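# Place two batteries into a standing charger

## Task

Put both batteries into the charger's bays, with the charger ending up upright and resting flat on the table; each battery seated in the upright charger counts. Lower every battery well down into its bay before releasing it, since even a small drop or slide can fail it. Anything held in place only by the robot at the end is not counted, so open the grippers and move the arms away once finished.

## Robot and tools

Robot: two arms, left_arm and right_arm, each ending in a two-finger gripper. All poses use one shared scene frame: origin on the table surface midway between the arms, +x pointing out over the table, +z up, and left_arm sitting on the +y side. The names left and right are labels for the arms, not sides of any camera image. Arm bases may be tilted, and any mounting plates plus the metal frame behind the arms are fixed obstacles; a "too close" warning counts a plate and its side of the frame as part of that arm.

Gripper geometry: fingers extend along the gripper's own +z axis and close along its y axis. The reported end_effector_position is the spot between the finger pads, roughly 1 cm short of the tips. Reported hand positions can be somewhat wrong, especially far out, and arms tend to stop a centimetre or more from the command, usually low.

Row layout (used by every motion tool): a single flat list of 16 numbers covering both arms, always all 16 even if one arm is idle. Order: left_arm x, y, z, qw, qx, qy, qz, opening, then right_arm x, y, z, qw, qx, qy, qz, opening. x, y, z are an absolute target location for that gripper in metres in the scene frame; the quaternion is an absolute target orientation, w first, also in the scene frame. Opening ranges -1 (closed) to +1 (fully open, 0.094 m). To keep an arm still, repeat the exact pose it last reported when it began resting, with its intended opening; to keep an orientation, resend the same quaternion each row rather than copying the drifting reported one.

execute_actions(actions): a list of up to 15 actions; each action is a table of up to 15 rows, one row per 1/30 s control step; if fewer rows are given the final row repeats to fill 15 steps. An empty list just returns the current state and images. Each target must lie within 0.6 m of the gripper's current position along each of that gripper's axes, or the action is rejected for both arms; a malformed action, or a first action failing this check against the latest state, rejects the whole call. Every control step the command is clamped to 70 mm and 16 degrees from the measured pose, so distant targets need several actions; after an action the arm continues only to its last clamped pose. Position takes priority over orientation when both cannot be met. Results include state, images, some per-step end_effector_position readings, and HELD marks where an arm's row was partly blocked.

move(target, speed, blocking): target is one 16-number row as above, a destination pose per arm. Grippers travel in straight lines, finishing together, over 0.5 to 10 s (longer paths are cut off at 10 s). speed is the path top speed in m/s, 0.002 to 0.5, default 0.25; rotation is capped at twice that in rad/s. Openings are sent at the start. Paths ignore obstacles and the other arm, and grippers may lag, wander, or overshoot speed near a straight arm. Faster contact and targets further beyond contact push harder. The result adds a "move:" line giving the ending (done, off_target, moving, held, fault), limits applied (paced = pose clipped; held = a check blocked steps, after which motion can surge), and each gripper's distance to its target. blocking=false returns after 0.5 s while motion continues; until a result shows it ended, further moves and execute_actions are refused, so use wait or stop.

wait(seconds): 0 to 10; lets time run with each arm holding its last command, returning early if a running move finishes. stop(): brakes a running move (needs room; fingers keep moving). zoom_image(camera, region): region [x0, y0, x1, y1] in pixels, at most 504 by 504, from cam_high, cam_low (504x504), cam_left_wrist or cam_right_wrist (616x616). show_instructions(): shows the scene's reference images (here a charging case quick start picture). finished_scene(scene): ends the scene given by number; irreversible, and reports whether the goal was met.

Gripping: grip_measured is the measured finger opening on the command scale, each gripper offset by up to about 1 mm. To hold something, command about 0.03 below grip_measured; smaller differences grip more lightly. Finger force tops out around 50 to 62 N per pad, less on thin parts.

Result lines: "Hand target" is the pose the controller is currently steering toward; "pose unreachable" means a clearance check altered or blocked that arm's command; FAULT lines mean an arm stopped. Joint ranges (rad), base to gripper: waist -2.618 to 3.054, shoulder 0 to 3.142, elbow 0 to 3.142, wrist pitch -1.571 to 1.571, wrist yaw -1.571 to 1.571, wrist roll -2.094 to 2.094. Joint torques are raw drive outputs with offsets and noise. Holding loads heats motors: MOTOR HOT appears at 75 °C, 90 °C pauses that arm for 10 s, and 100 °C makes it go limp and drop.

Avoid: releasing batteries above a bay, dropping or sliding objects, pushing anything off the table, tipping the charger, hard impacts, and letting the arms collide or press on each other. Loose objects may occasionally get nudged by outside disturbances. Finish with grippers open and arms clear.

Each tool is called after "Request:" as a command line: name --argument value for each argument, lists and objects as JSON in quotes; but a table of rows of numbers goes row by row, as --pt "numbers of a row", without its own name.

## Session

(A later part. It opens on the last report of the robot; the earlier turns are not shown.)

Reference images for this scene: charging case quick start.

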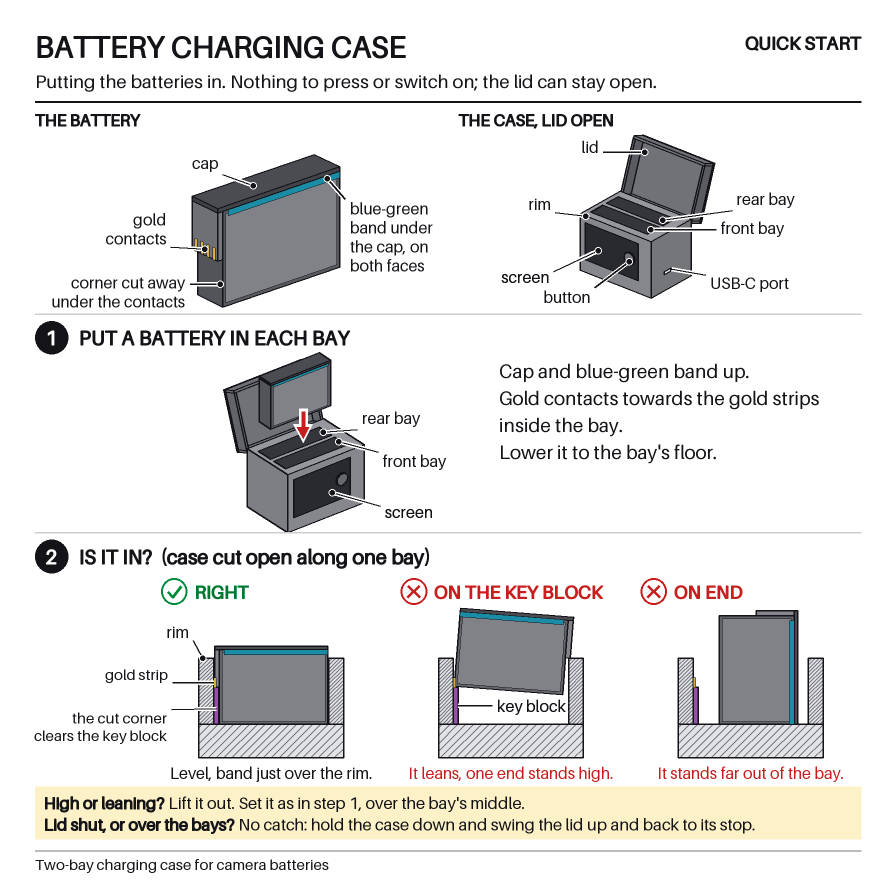

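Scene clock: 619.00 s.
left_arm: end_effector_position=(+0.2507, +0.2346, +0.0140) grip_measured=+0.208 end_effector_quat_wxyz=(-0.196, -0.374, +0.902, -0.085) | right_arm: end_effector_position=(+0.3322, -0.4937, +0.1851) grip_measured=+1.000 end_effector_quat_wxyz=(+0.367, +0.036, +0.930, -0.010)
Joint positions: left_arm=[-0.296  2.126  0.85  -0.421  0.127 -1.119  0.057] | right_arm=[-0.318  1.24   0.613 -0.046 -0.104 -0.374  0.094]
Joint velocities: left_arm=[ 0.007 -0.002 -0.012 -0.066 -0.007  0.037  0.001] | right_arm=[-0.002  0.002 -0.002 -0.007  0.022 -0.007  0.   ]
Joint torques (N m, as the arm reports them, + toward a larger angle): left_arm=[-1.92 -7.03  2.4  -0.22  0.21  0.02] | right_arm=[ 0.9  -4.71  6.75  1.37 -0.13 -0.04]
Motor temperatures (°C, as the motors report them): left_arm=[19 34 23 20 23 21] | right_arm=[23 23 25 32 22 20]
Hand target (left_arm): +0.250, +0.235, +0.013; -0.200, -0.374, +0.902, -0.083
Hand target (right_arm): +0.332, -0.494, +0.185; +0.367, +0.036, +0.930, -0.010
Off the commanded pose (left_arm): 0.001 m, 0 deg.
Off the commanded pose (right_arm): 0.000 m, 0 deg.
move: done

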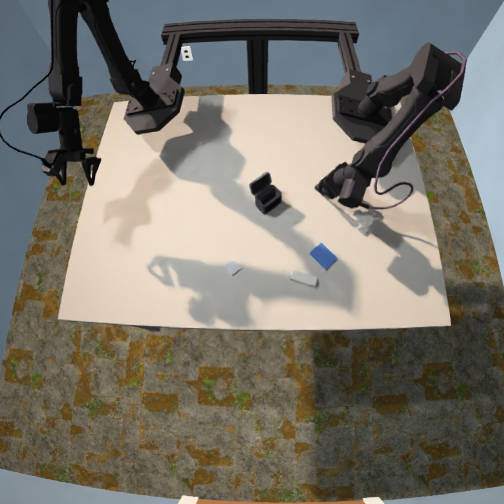

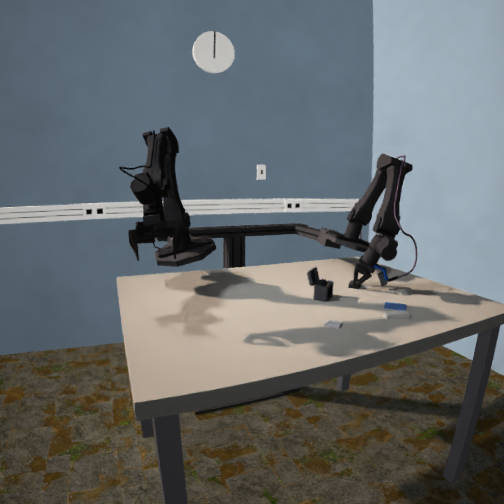

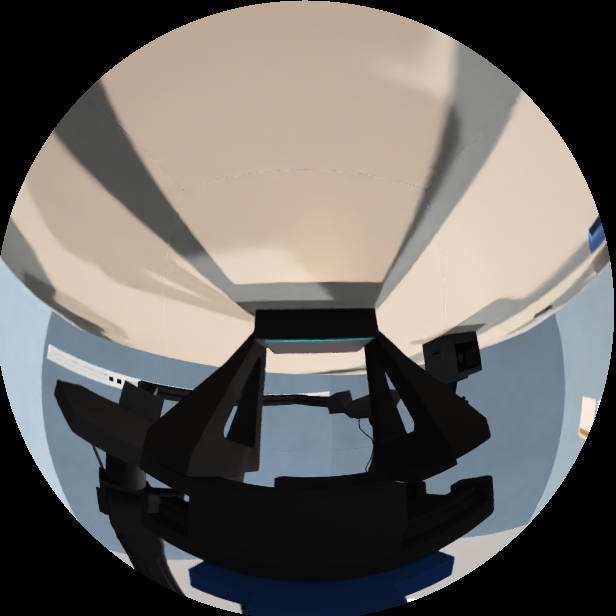

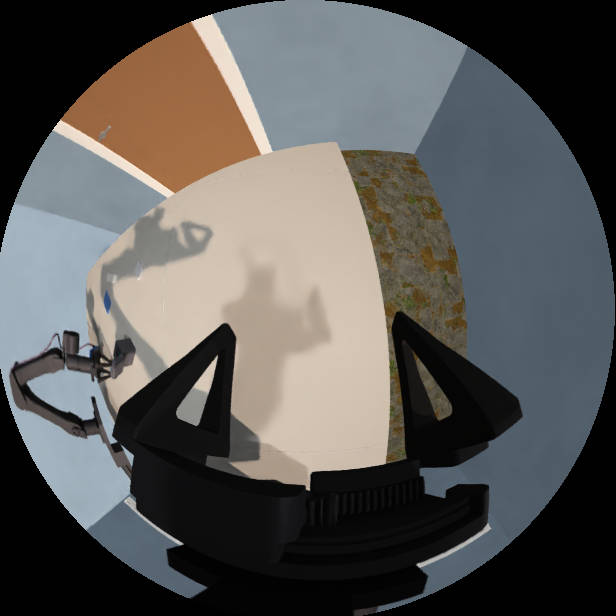

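Request:
move --target '[0.26,0.24,0.13,-0.200,-0.374,0.902,-0.083,0.14,0.3322,-0.4937,0.1851,0.367,0.036,0.930,-0.010,1]' --speed 0.15

Request:
move --target '[0.55,0.335,0.075,0.5556,0,0.8315,0,0.14,0.3322,-0.4937,0.1851,0.367,0.036,0.930,-0.010,1]' --speed 0.2

Scene clock: 632.17 s.
left_arm: end_effector_position=(+0.2550, +0.2459, +0.1200) grip_measured=+0.208 end_effector_quat_wxyz=(-0.205, -0.377, +0.900, -0.071) | right_arm: end_effector_position=(+0.3322, -0.4937, +0.1851) grip_measured=+1.000 end_effector_quat_wxyz=(+0.367, +0.036, +0.930, -0.010)
Joint positions: left_arm=[-0.359  1.811  0.96  -0.868  0.128 -1.191  0.057] | right_arm=[-0.318  1.24   0.613 -0.046 -0.104 -0.374  0.094]
Joint velocities: left_arm=[-0.007  0.002 -0.002 -0.007 -0.022  0.022 -0.001] | right_arm=[-0.007 -0.007 -0.002 -0.139 -0.051 -0.007  0.   ]
Joint torques (N m, as the arm reports them, + toward a larger angle): left_arm=[-3.   -8.47  4.94 -0.31  0.3  -0.03] | right_arm=[ 0.88 -4.61  6.79  1.36 -0.12 -0.06]
Motor temperatures (°C, as the motors report them): left_arm=[19 34 23 20 23 21] | right_arm=[23 23 25 32 22 20]
Hand target (left_arm): +0.261, +0.240, +0.131; -0.200, -0.374, +0.902, -0.083
Hand target (right_arm): +0.332, -0.494, +0.185; +0.367, +0.036, +0.930, -0.010
Off the commanded pose (left_arm): 0.013 m, 2 deg.
Off the commanded pose (right_arm): 0.000 m, 0 deg.
move: off_target (left_arm)

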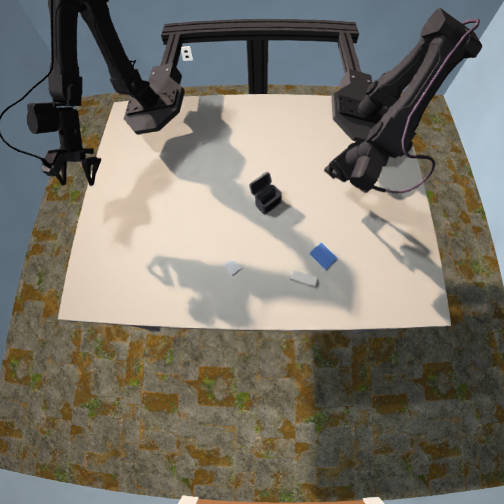

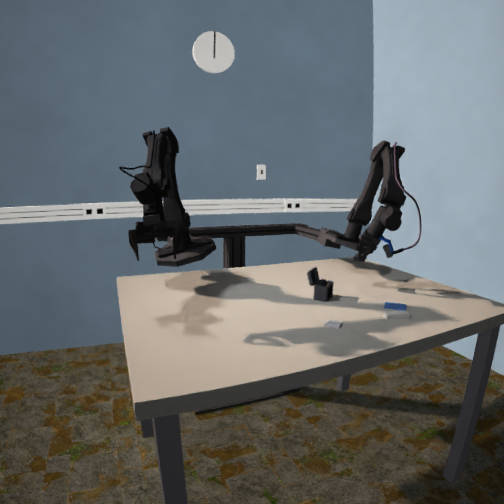

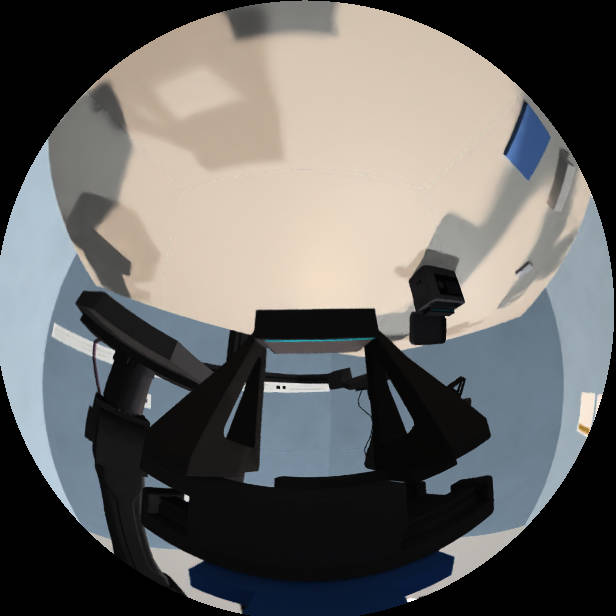

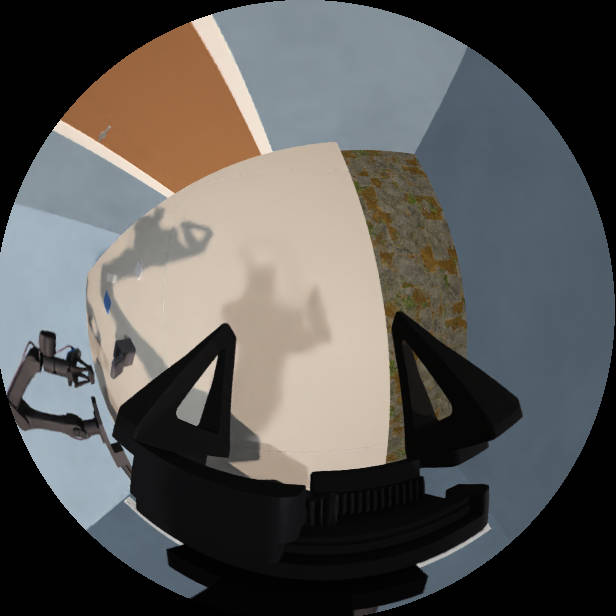

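Scene clock: 637.27 s.
left_arm: end_effector_position=(+0.5362, +0.3335, +0.0621) grip_measured=+0.208 end_effector_quat_wxyz=(+0.534, -0.001, +0.845, -0.009) | right_arm: end_effector_position=(+0.3322, -0.4937, +0.1851) grip_measured=+1.000 end_effector_quat_wxyz=(+0.367, +0.036, +0.930, -0.010)
Joint positions: left_arm=[-0.073  2.358  0.821  1.234 -0.17   0.173  0.057] | right_arm=[-0.318  1.24   0.613 -0.046 -0.104 -0.374  0.094]
Joint velocities: left_arm=[-0.002 -0.017 -0.012 -0.11   0.066 -0.081  0.001] | right_arm=[ 0.012  0.002 -0.002  0.007  0.022  0.022  0.   ]
Joint torques (N m, as the arm reports them, + toward a larger angle): left_arm=[-2.27 -9.5   3.56  1.64  0.14  0.07] | right_arm=[ 0.79 -4.7   6.83  1.35 -0.14 -0.03]
Motor temperatures (°C, as the motors report them): left_arm=[19 34 23 20 23 21] | right_arm=[23 23 25 32 22 20]
Hand target (left_arm): +0.548, +0.334, +0.075; +0.557, -0.002, +0.830, -0.010
Hand target (right_arm): +0.332, -0.494, +0.185; +0.367, +0.036, +0.930, -0.010
Off the commanded pose (left_arm): 0.019 m, 3 deg.
Off the commanded pose (right_arm): 0.000 m, 0 deg.
move: off_target (left_arm)

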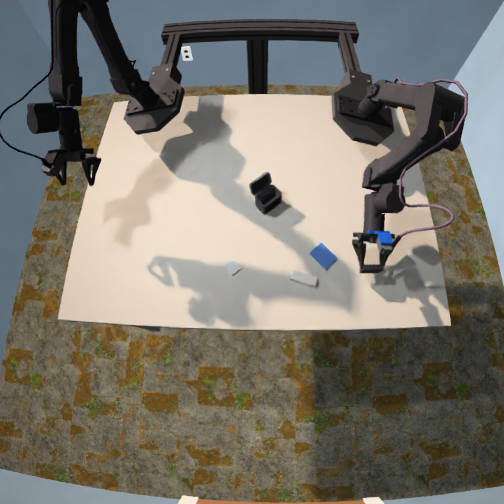

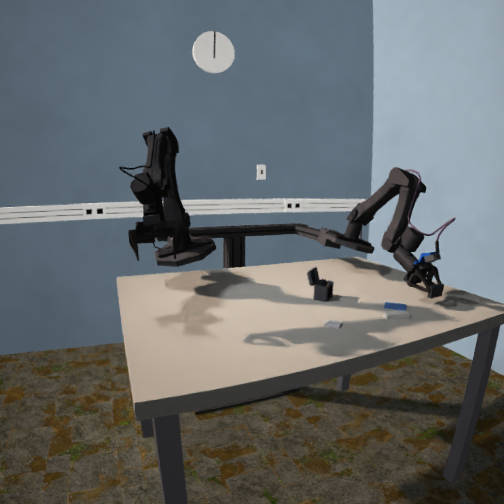

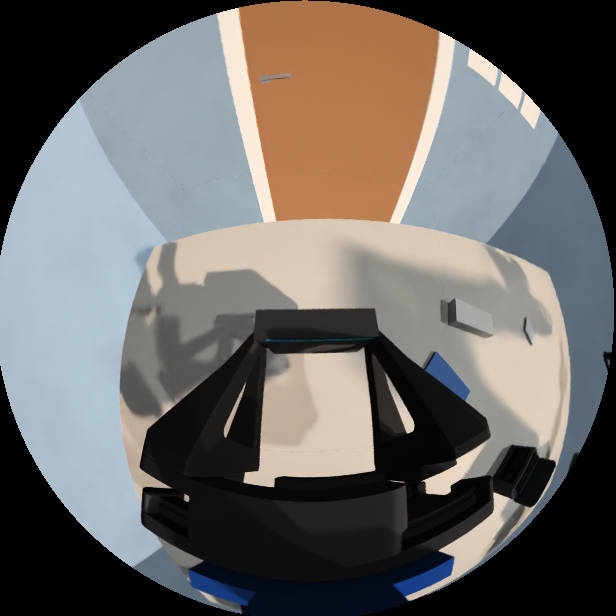

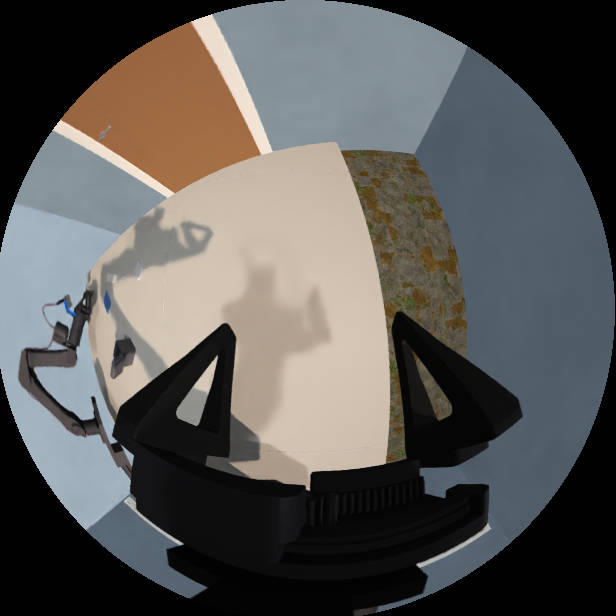

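Request:
move --target '[0.535,0.334,0.027,0.5556,0,0.8315,0,0.14,0.3322,-0.4937,0.1851,0.367,0.036,0.930,-0.010,1]' --speed 0.025

Request:
zoom_image --camera "cam_low" --region '[390,240,480,330]'

Scene clock: 644.53 s.
left_arm: end_effector_position=(+0.5289, +0.3313, +0.0278) grip_measured=+0.208 end_effector_quat_wxyz=(+0.552, -0.001, +0.834, -0.004) | right_arm: end_effector_position=(+0.3322, -0.4937, +0.1851) grip_measured=+1.000 end_effector_quat_wxyz=(+0.367, +0.036, +0.930, -0.010)
Joint positions: left_arm=[-0.057  2.543  0.856  1.43  -0.154  0.189  0.057] | right_arm=[-0.318  1.24   0.613 -0.046 -0.104 -0.374  0.094]
Joint velocities: left_arm=[-0.007  0.007 -0.007  0.022 -0.007 -0.037  0.   ] | right_arm=[ 0.022 -0.007  0.002  0.007 -0.007 -0.066  0.   ]
Joint torques (N m, as the arm reports them, + toward a larger angle): left_arm=[-1.78 -8.89  2.6   1.39  0.08  0.11] | right_arm=[ 0.83 -4.64  6.88  1.34 -0.13 -0.03]
Motor temperatures (°C, as the motors report them): left_arm=[19 34 23 22 23 21] | right_arm=[23 23 25 32 22 20]
Hand target (left_arm): +0.534, +0.334, +0.027; +0.556, +0.000, +0.831, -0.000
Hand target (right_arm): +0.332, -0.494, +0.185; +0.367, +0.036, +0.930, -0.010
Off the commanded pose (left_arm): 0.007 m, 1 deg.
Off the commanded pose (right_arm): 0.000 m, 0 deg.
move: done

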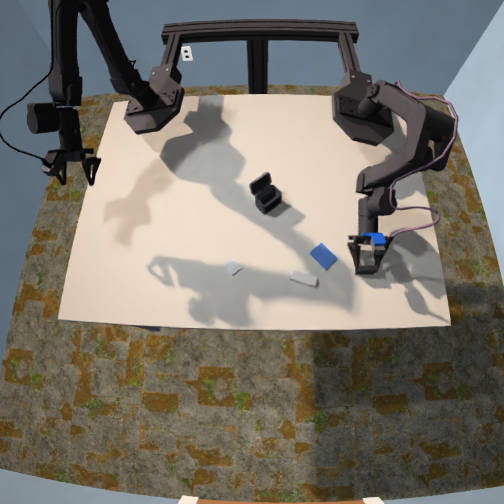

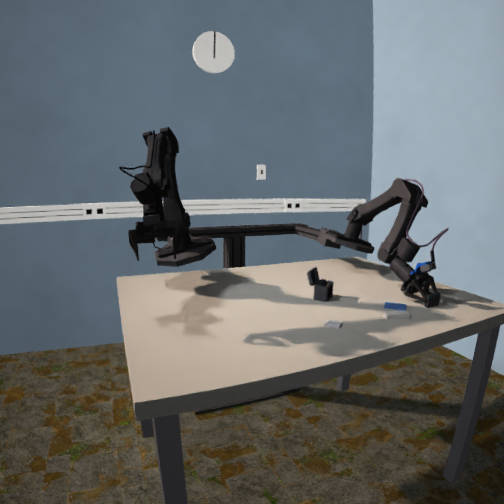

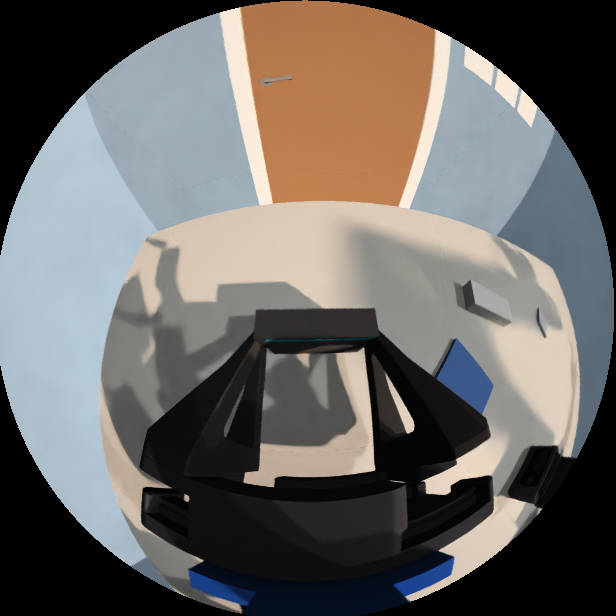

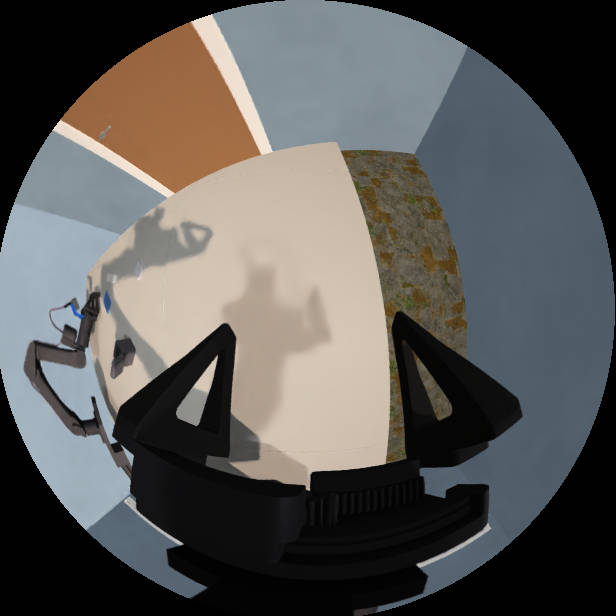

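Region (390, 240, 480, 330) of cam_low's 504x504 image, scaled by 5.600, with more detail than that image has.

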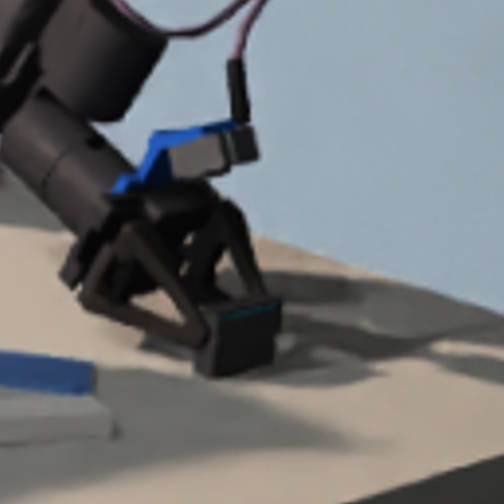

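Request:
move --target '[0.533,0.334,0.019,0.5556,0,0.8315,0,0.14,0.3322,-0.4937,0.1851,0.367,0.036,0.930,-0.010,1]' --speed 0.01

Request:
zoom_image --camera "cam_low" --region '[390,240,480,330]'

Scene clock: 648.03 s.
left_arm: end_effector_position=(+0.5308, +0.3313, +0.0272) grip_measured=+0.208 end_effector_quat_wxyz=(+0.563, -0.003, +0.826, -0.006) | right_arm: end_effector_position=(+0.3322, -0.4937, +0.1851) grip_measured=+1.000 end_effector_quat_wxyz=(+0.367, +0.036, +0.930, -0.010)
Joint positions: left_arm=[-0.053  2.57   0.869  1.47  -0.145  0.19   0.057] | right_arm=[-0.318  1.24   0.613 -0.046 -0.104 -0.374  0.094]
Joint velocities: left_arm=[-0.002  0.007 -0.002 -0.022  0.007 -0.022 -0.001] | right_arm=[-0.002 -0.002  0.017  0.051  0.051  0.022  0.   ]
Joint torques (N m, as the arm reports them, + toward a larger angle): left_arm=[-1.72 -8.56  2.58  1.27  0.06  0.1 ] | right_arm=[ 0.86 -4.69  6.84  1.38 -0.15 -0.03]
Motor temperatures (°C, as the motors report them): left_arm=[19 34 23 22 23 21] | right_arm=[23 23 25 32 22 20]
Hand target (left_arm): +0.532, +0.334, +0.019; +0.555, +0.000, +0.832, -0.000
Hand target (right_arm): +0.332, -0.494, +0.185; +0.367, +0.036, +0.930, -0.010
Off the commanded pose (left_arm): 0.009 m, 1 deg.
Off the commanded pose (right_arm): 0.000 m, 0 deg.
move: done

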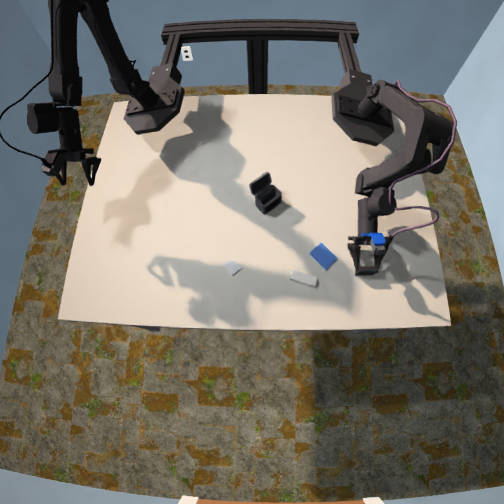

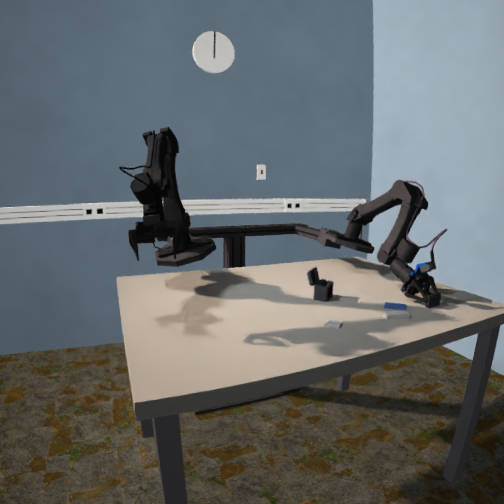

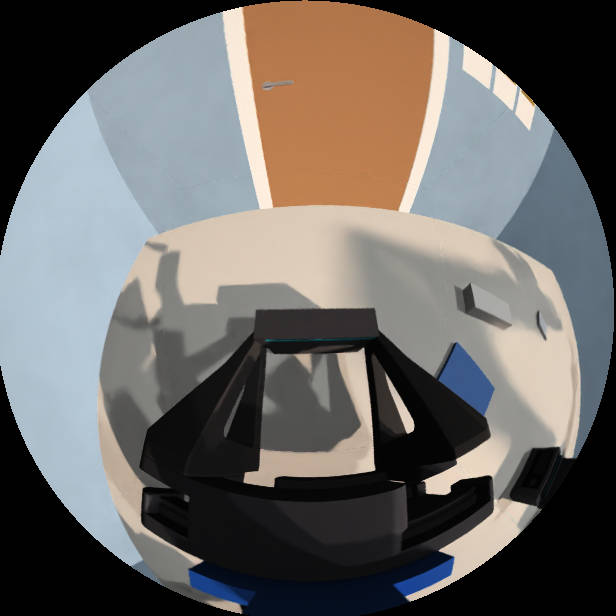

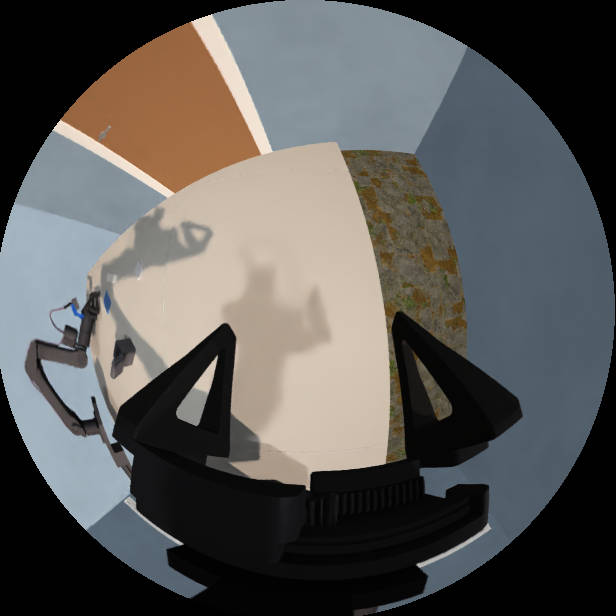

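Region (390, 240, 480, 330) of cam_low's 504x504 image, scaled by 5.600, with more detail than that image has.

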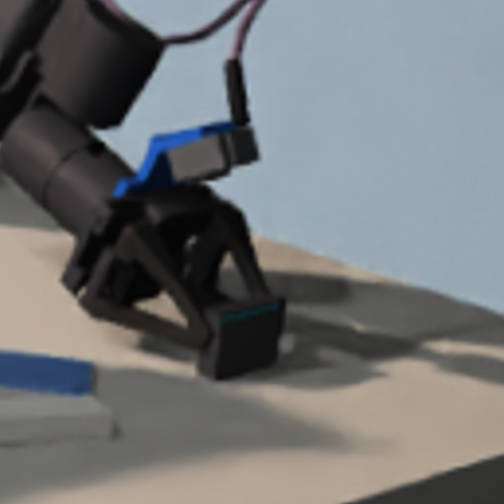

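Request:
execute_actions --actions '[[[0.531,0.3313,0.028,0.5556,0,0.8315,0,0.14,0.3322,-0.4937,0.1851,0.367,0.036,0.930,-0.010,1]],[[0.531,0.3313,0.028,0.5556,0,0.8315,0,0.19,0.3322,-0.4937,0.1851,0.367,0.036,0.930,-0.010,1],[0.531,0.3313,0.028,0.5556,0,0.8315,0,0.195,0.3322,-0.4937,0.1851,0.367,0.036,0.930,-0.010,1],[0.531,0.3313,0.028,0.5556,0,0.8315,0,0.2,0.3322,-0.4937,0.1851,0.367,0.036,0.930,-0.010,1],[0.531,0.3313,0.028,0.5556,0,0.8315,0,0.205,0.3322,-0.4937,0.1851,0.367,0.036,0.930,-0.010,1],[0.531,0.3313,0.028,0.5556,0,0.8315,0,0.21,0.3322,-0.4937,0.1851,0.367,0.036,0.930,-0.010,1],[0.531,0.3313,0.028,0.5556,0,0.8315,0,0.215,0.3322,-0.4937,0.1851,0.367,0.036,0.930,-0.010,1],[0.531,0.3313,0.028,0.5556,0,0.8315,0,0.22,0.3322,-0.4937,0.1851,0.367,0.036,0.930,-0.010,1],[0.531,0.3313,0.028,0.5556,0,0.8315,0,0.23,0.3322,-0.4937,0.1851,0.367,0.036,0.930,-0.010,1],[0.531,0.3313,0.028,0.5556,0,0.8315,0,0.24,0.3322,-0.4937,0.1851,0.367,0.036,0.930,-0.010,1],[0.531,0.3313,0.028,0.5556,0,0.8315,0,0.26,0.3322,-0.4937,0.1851,0.367,0.036,0.930,-0.010,1],[0.531,0.3313,0.028,0.5556,0,0.8315,0,0.29,0.3322,-0.4937,0.1851,0.367,0.036,0.930,-0.010,1],[0.531,0.3313,0.028,0.5556,0,0.8315,0,0.33,0.3322,-0.4937,0.1851,0.367,0.036,0.930,-0.010,1],[0.531,0.3313,0.028,0.5556,0,0.8315,0,0.4,0.3322,-0.4937,0.1851,0.367,0.036,0.930,-0.010,1],[0.531,0.3313,0.028,0.5556,0,0.8315,0,0.5,0.3322,-0.4937,0.1851,0.367,0.036,0.930,-0.010,1]],[[0.531,0.3313,0.028,0.5556,0,0.8315,0,0.7,0.3322,-0.4937,0.1851,0.367,0.036,0.930,-0.010,1]]]'

Request:
zoom_image --camera "cam_low" --region '[390,240,480,330]'

Scene clock: 657.93 s.
left_arm: end_effector_position=(+0.5280, +0.3317, +0.0204) grip_measured=+0.698 end_effector_quat_wxyz=(+0.550, -0.002, +0.835, -0.002) | right_arm: end_effector_position=(+0.3322, -0.4937, +0.1851) grip_measured=+1.000 end_effector_quat_wxyz=(+0.367, +0.036, +0.930, -0.010)
Joint positions: left_arm=[-0.053  2.57   0.869  1.441 -0.156  0.191  0.08 ] | right_arm=[-0.318  1.24   0.613 -0.046 -0.104 -0.374  0.094]
Joint velocities: left_arm=[ 0.002 -0.007 -0.007 -0.037  0.022  0.007 -0.   ] | right_arm=[ 0.007 -0.002  0.017 -0.007 -0.037 -0.066  0.   ]
Joint torques (N m, as the arm reports them, + toward a larger angle): left_arm=[ -2.87 -11.62   1.01   1.4    0.05   0.04] | right_arm=[ 0.98 -4.68  6.74  1.36 -0.11 -0.02]
Motor temperatures (°C, as the motors report them): left_arm=[19 34 23 22 23 21] | right_arm=[23 23 25 32 22 20]
Hand target (left_arm): +0.531, +0.331, +0.028; +0.556, +0.000, +0.831, -0.000
Hand target (right_arm): +0.332, -0.494, +0.185; +0.367, +0.036, +0.930, -0.010
Off the commanded pose (left_arm): 0.008 m, 1 deg.
Off the commanded pose (right_arm): 0.000 m, 0 deg.
Step readings (end_effector_position; steps 1 to 15: 1st action; 16 to 30: 2nd action; 31 to 45: 3rd action):
0: left_arm (+0.5309, +0.3313, +0.0273) | right_arm (+0.3322, -0.4937, +0.1851)
1: left_arm (+0.5309, +0.3313, +0.0273) | right_arm (+0.3322, -0.4937, +0.1851)
2: left_arm (+0.5309, +0.3313, +0.0273) | right_arm (+0.3322, -0.4937, +0.1851)
4: left_arm (+0.5309, +0.3313, +0.0273) | right_arm (+0.3322, -0.4937, +0.1851)
8: left_arm (+0.5309, +0.3313, +0.0273) | right_arm (+0.3322, -0.4937, +0.1851)
15: left_arm (+0.5309, +0.3313, +0.0273) | right_arm (+0.3322, -0.4937, +0.1851)
16: left_arm (+0.5309, +0.3313, +0.0273) | right_arm (+0.3322, -0.4937, +0.1851)
17: left_arm (+0.5309, +0.3313, +0.0273) | right_arm (+0.3322, -0.4937, +0.1851)
19: left_arm (+0.5309, +0.3313, +0.0273) | right_arm (+0.3322, -0.4937, +0.1851)
23: left_arm (+0.5309, +0.3313, +0.0273) | right_arm (+0.3322, -0.4937, +0.1851)
30: left_arm (+0.5289, +0.3317, +0.0224) | right_arm (+0.3322, -0.4937, +0.1851)
31: left_arm (+0.5287, +0.3317, +0.0219) | right_arm (+0.3322, -0.4937, +0.1851)
32: left_arm (+0.5285, +0.3317, +0.0216) | right_arm (+0.3322, -0.4937, +0.1851)
34: left_arm (+0.5283, +0.3318, +0.0211) | right_arm (+0.3322, -0.4937, +0.1851)
38: left_arm (+0.5281, +0.3317, +0.0206) | right_arm (+0.3322, -0.4937, +0.1851)
45: end_effector_position above

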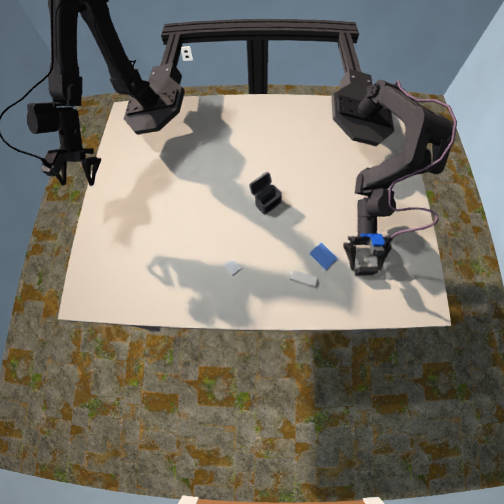

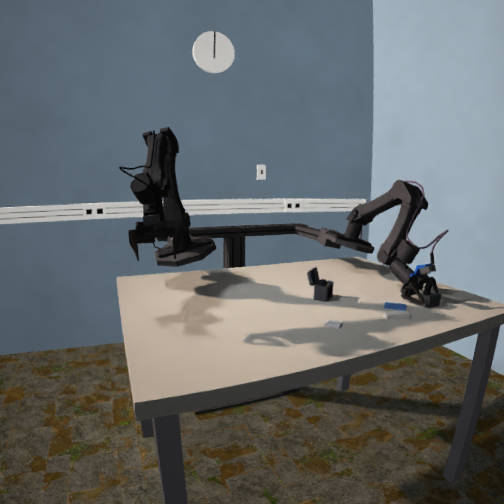

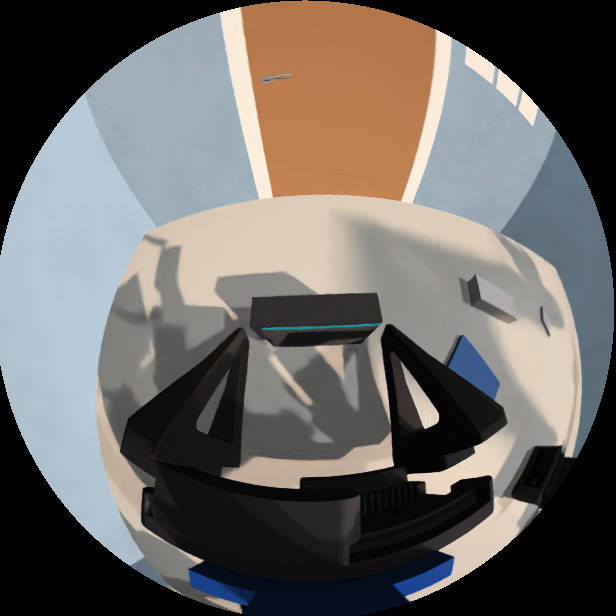

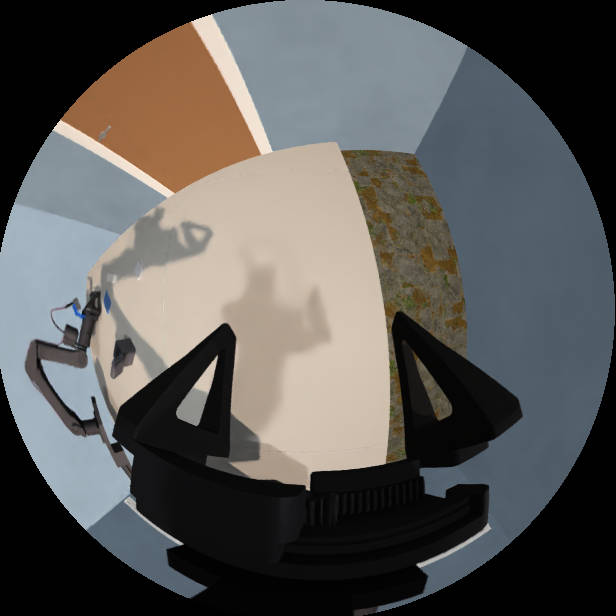

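Region (390, 240, 480, 330) of cam_low's 504x504 image, scaled by 5.600, with more detail than that image has.

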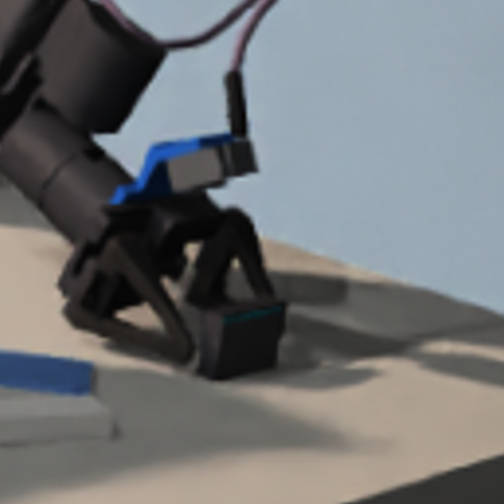

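Request:
move --target '[0.49,0.334,0.10,0.5,0,0.866,0,0.7,0.3322,-0.4937,0.1851,0.367,0.036,0.930,-0.010,1]' --speed 0.1

Request:
move --target '[0.538,0.332,0.125,0.025,0,1,0,0.6,0.3322,-0.4937,0.1851,0.367,0.036,0.930,-0.010,1]' --speed 0.3

Request:
zoom_image --camera "cam_left_wrist" --region '[214,180,414,380]'

Scene clock: 664.00 s.
left_arm: end_effector_position=(+0.4948, +0.3393, +0.0961) grip_measured=+0.698 end_effector_quat_wxyz=(+0.499, -0.003, +0.867, +0.005) | right_arm: end_effector_position=(+0.3322, -0.4937, +0.1851) grip_measured=+1.000 end_effector_quat_wxyz=(+0.367, +0.036, +0.930, -0.010)
Joint positions: left_arm=[-0.116  2.102  0.632  1.087 -0.249  0.152  0.08 ] | right_arm=[-0.318  1.24   0.613 -0.046 -0.104 -0.374  0.094]
Joint velocities: left_arm=[ 0.002  0.017 -0.002  0.007 -0.007 -0.007 -0.   ] | right_arm=[-0.022 -0.002 -0.002  0.066 -0.051 -0.022  0.   ]
Joint torques (N m, as the arm reports them, + toward a larger angle): left_arm=[ -3.22 -10.07   1.27   1.33   0.03  -0.06] | right_arm=[ 0.86 -4.66  6.86  1.35 -0.12  0.  ]
Motor temperatures (°C, as the motors report them): left_arm=[19 35 23 23 23 21] | right_arm=[23 23 25 32 22 20]
Hand target (left_arm): +0.492, +0.334, +0.101; +0.500, -0.001, +0.866, +0.001
Hand target (right_arm): +0.332, -0.494, +0.185; +0.367, +0.036, +0.930, -0.010
Off the commanded pose (left_arm): 0.008 m, 1 deg.
Off the commanded pose (right_arm): 0.000 m, 0 deg.
move: done

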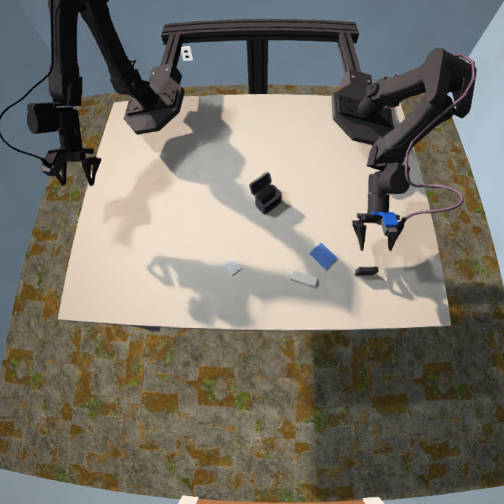

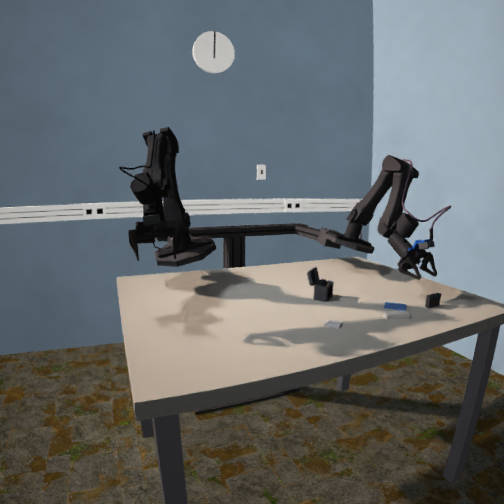

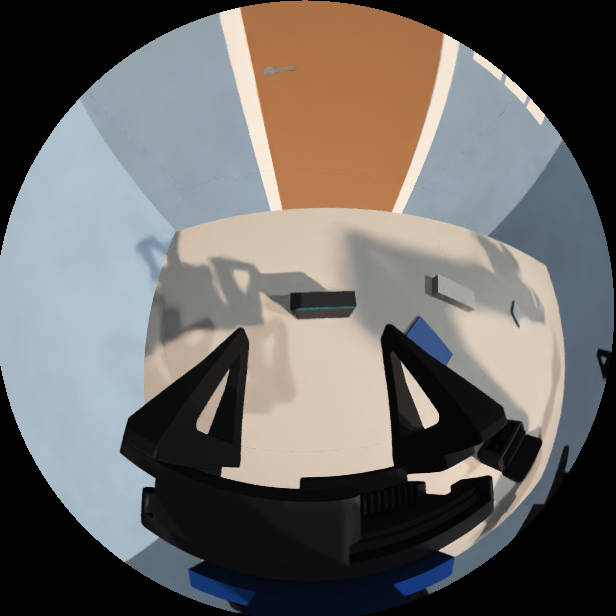

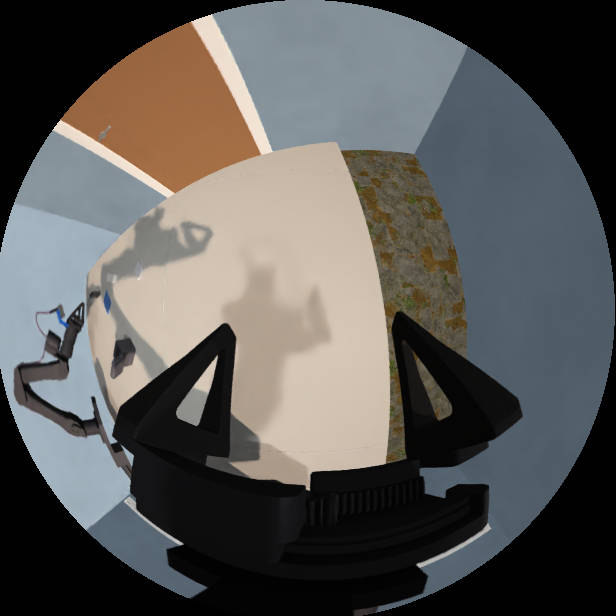

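Scene clock: 666.50 s.
left_arm: end_effector_position=(+0.5313, +0.3359, +0.1124) grip_measured=+0.602 end_effector_quat_wxyz=(+0.014, -0.003, +1.000, +0.012) | right_arm: end_effector_position=(+0.3322, -0.4937, +0.1851) grip_measured=+1.000 end_effector_quat_wxyz=(+0.367, +0.036, +0.930, -0.010)
Joint positions: left_arm=[-0.132  2.406  2.091 -1.131 -0.278 -0.149  0.075] | right_arm=[-0.318  1.24   0.613 -0.046 -0.104 -0.374  0.094]
Joint velocities: left_arm=[-0.002  0.007  0.002  0.007 -0.066 -0.022 -0.   ] | right_arm=[-0.017  0.012 -0.007  0.066 -0.022  0.007  0.   ]
Joint torques (N m, as the arm reports them, + toward a larger angle): left_arm=[ -4.02 -13.37   6.45   0.06   0.04  -0.05] | right_arm=[ 0.79 -4.53  6.9   1.35 -0.13  0.  ]
Motor temperatures (°C, as the motors report them): left_arm=[19 35 23 23 23 21] | right_arm=[23 23 25 32 22 20]
Hand target (left_arm): +0.538, +0.331, +0.123; +0.026, -0.004, +1.000, +0.007
Hand target (right_arm): +0.332, -0.494, +0.185; +0.367, +0.036, +0.930, -0.010
Off the commanded pose (left_arm): 0.015 m, 2 deg.
Off the commanded pose (right_arm): 0.000 m, 0 deg.
move: off_target (left_arm)

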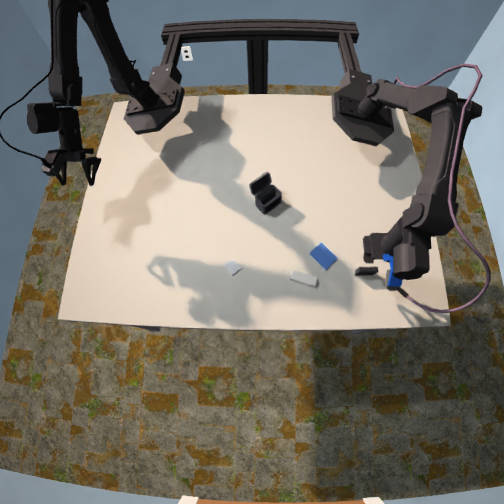

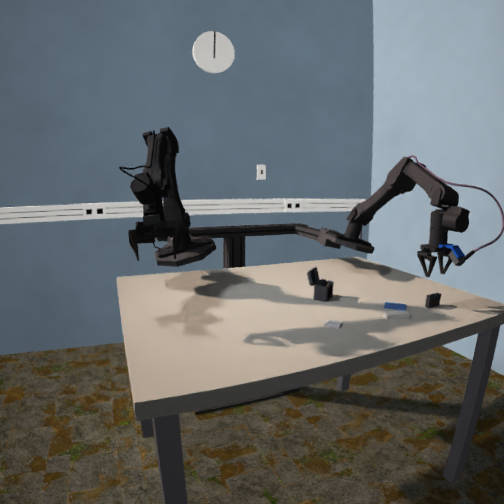

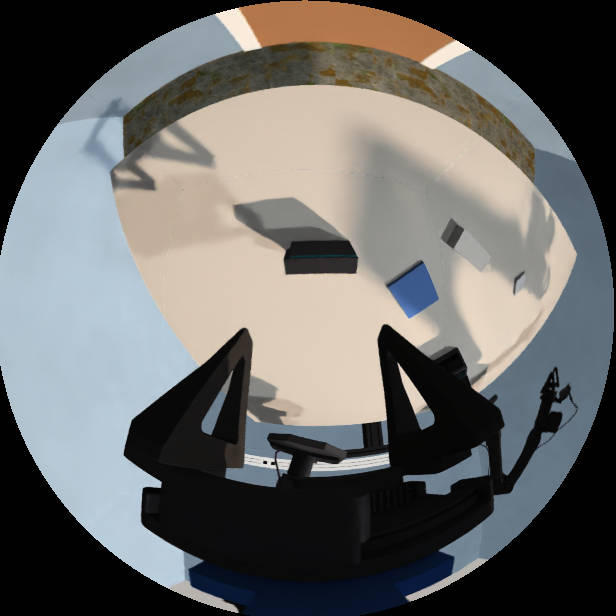

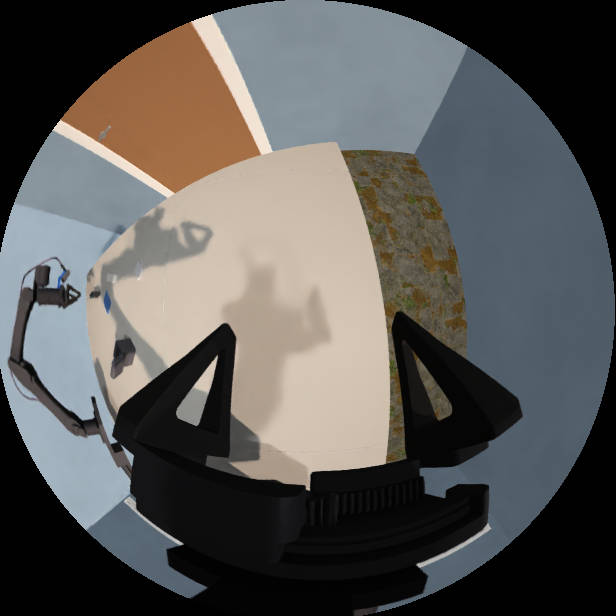

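Region (214, 180, 414, 380) of cam_left_wrist's 616x616 image, scaled by 2.520, with more detail than that image has.

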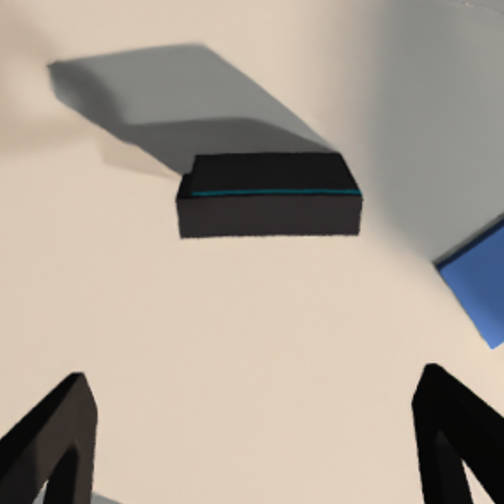

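Request:
execute_actions --actions '[]'

Scene clock: 678.70 s.
left_arm: end_effector_position=(+0.5306, +0.3360, +0.1124) grip_measured=+0.602 end_effector_quat_wxyz=(+0.012, -0.003, +1.000, +0.012) | right_arm: end_effector_position=(+0.3322, -0.4937, +0.1851) grip_measured=+1.000 end_effector_quat_wxyz=(+0.367, +0.036, +0.930, -0.010)
Joint positions: left_arm=[-0.132  2.406  2.091 -1.133 -0.278 -0.15   0.075] | right_arm=[-0.318  1.24   0.613 -0.046 -0.104 -0.374  0.094]
Joint velocities: left_arm=[-0.002 -0.017 -0.017  0.066  0.007  0.022 -0.001] | right_arm=[ 0.032 -0.002 -0.007 -0.007  0.037  0.081  0.   ]
Joint torques (N m, as the arm reports them, + toward a larger angle): left_arm=[ -4.02 -13.42   6.39   0.11   0.04  -0.04] | right_arm=[ 0.95 -4.72  6.83  1.34 -0.1  -0.03]
Motor temperatures (°C, as the motors report them): left_arm=[19 36 24 21 23 21] | right_arm=[23 23 25 32 22 20]
Hand target (left_arm): +0.538, +0.331, +0.123; +0.025, -0.004, +1.000, +0.007
Hand target (right_arm): +0.332, -0.494, +0.185; +0.367, +0.036, +0.930, -0.010
Off the commanded pose (left_arm): 0.015 m, 2 deg.
Off the commanded pose (right_arm): 0.000 m, 0 deg.

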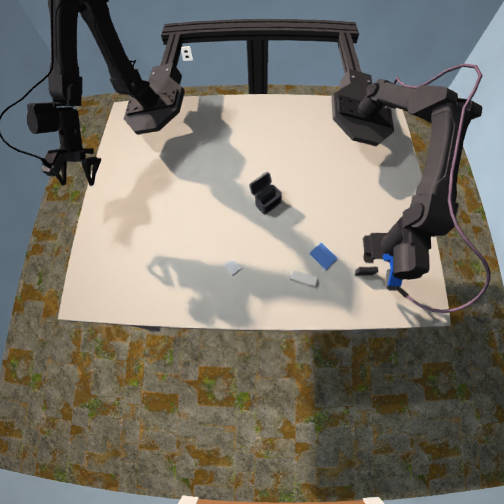

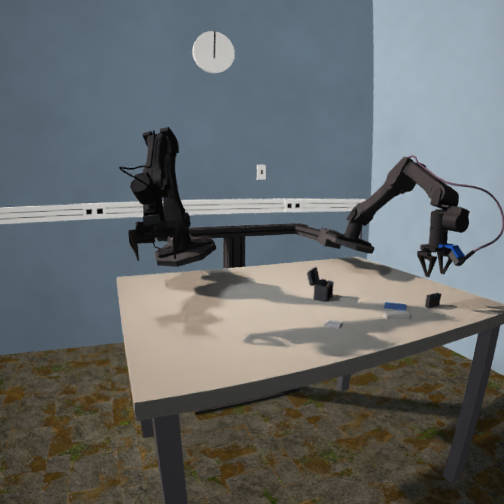

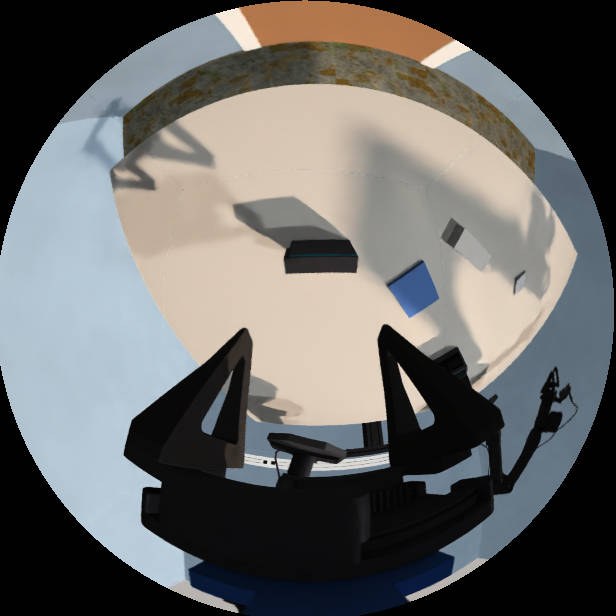

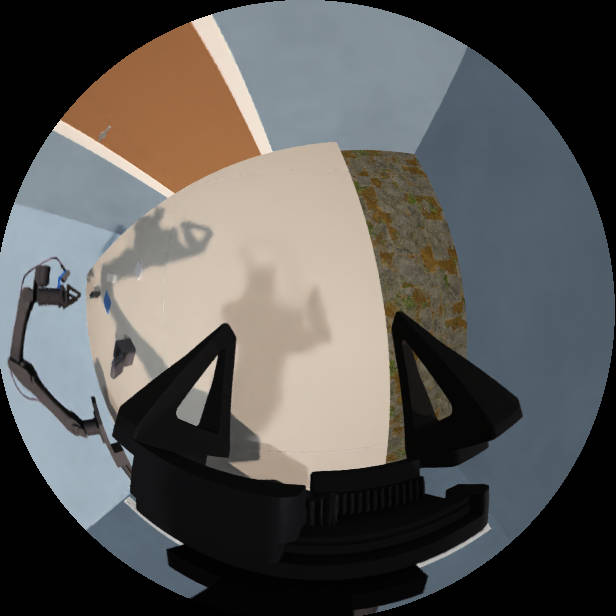

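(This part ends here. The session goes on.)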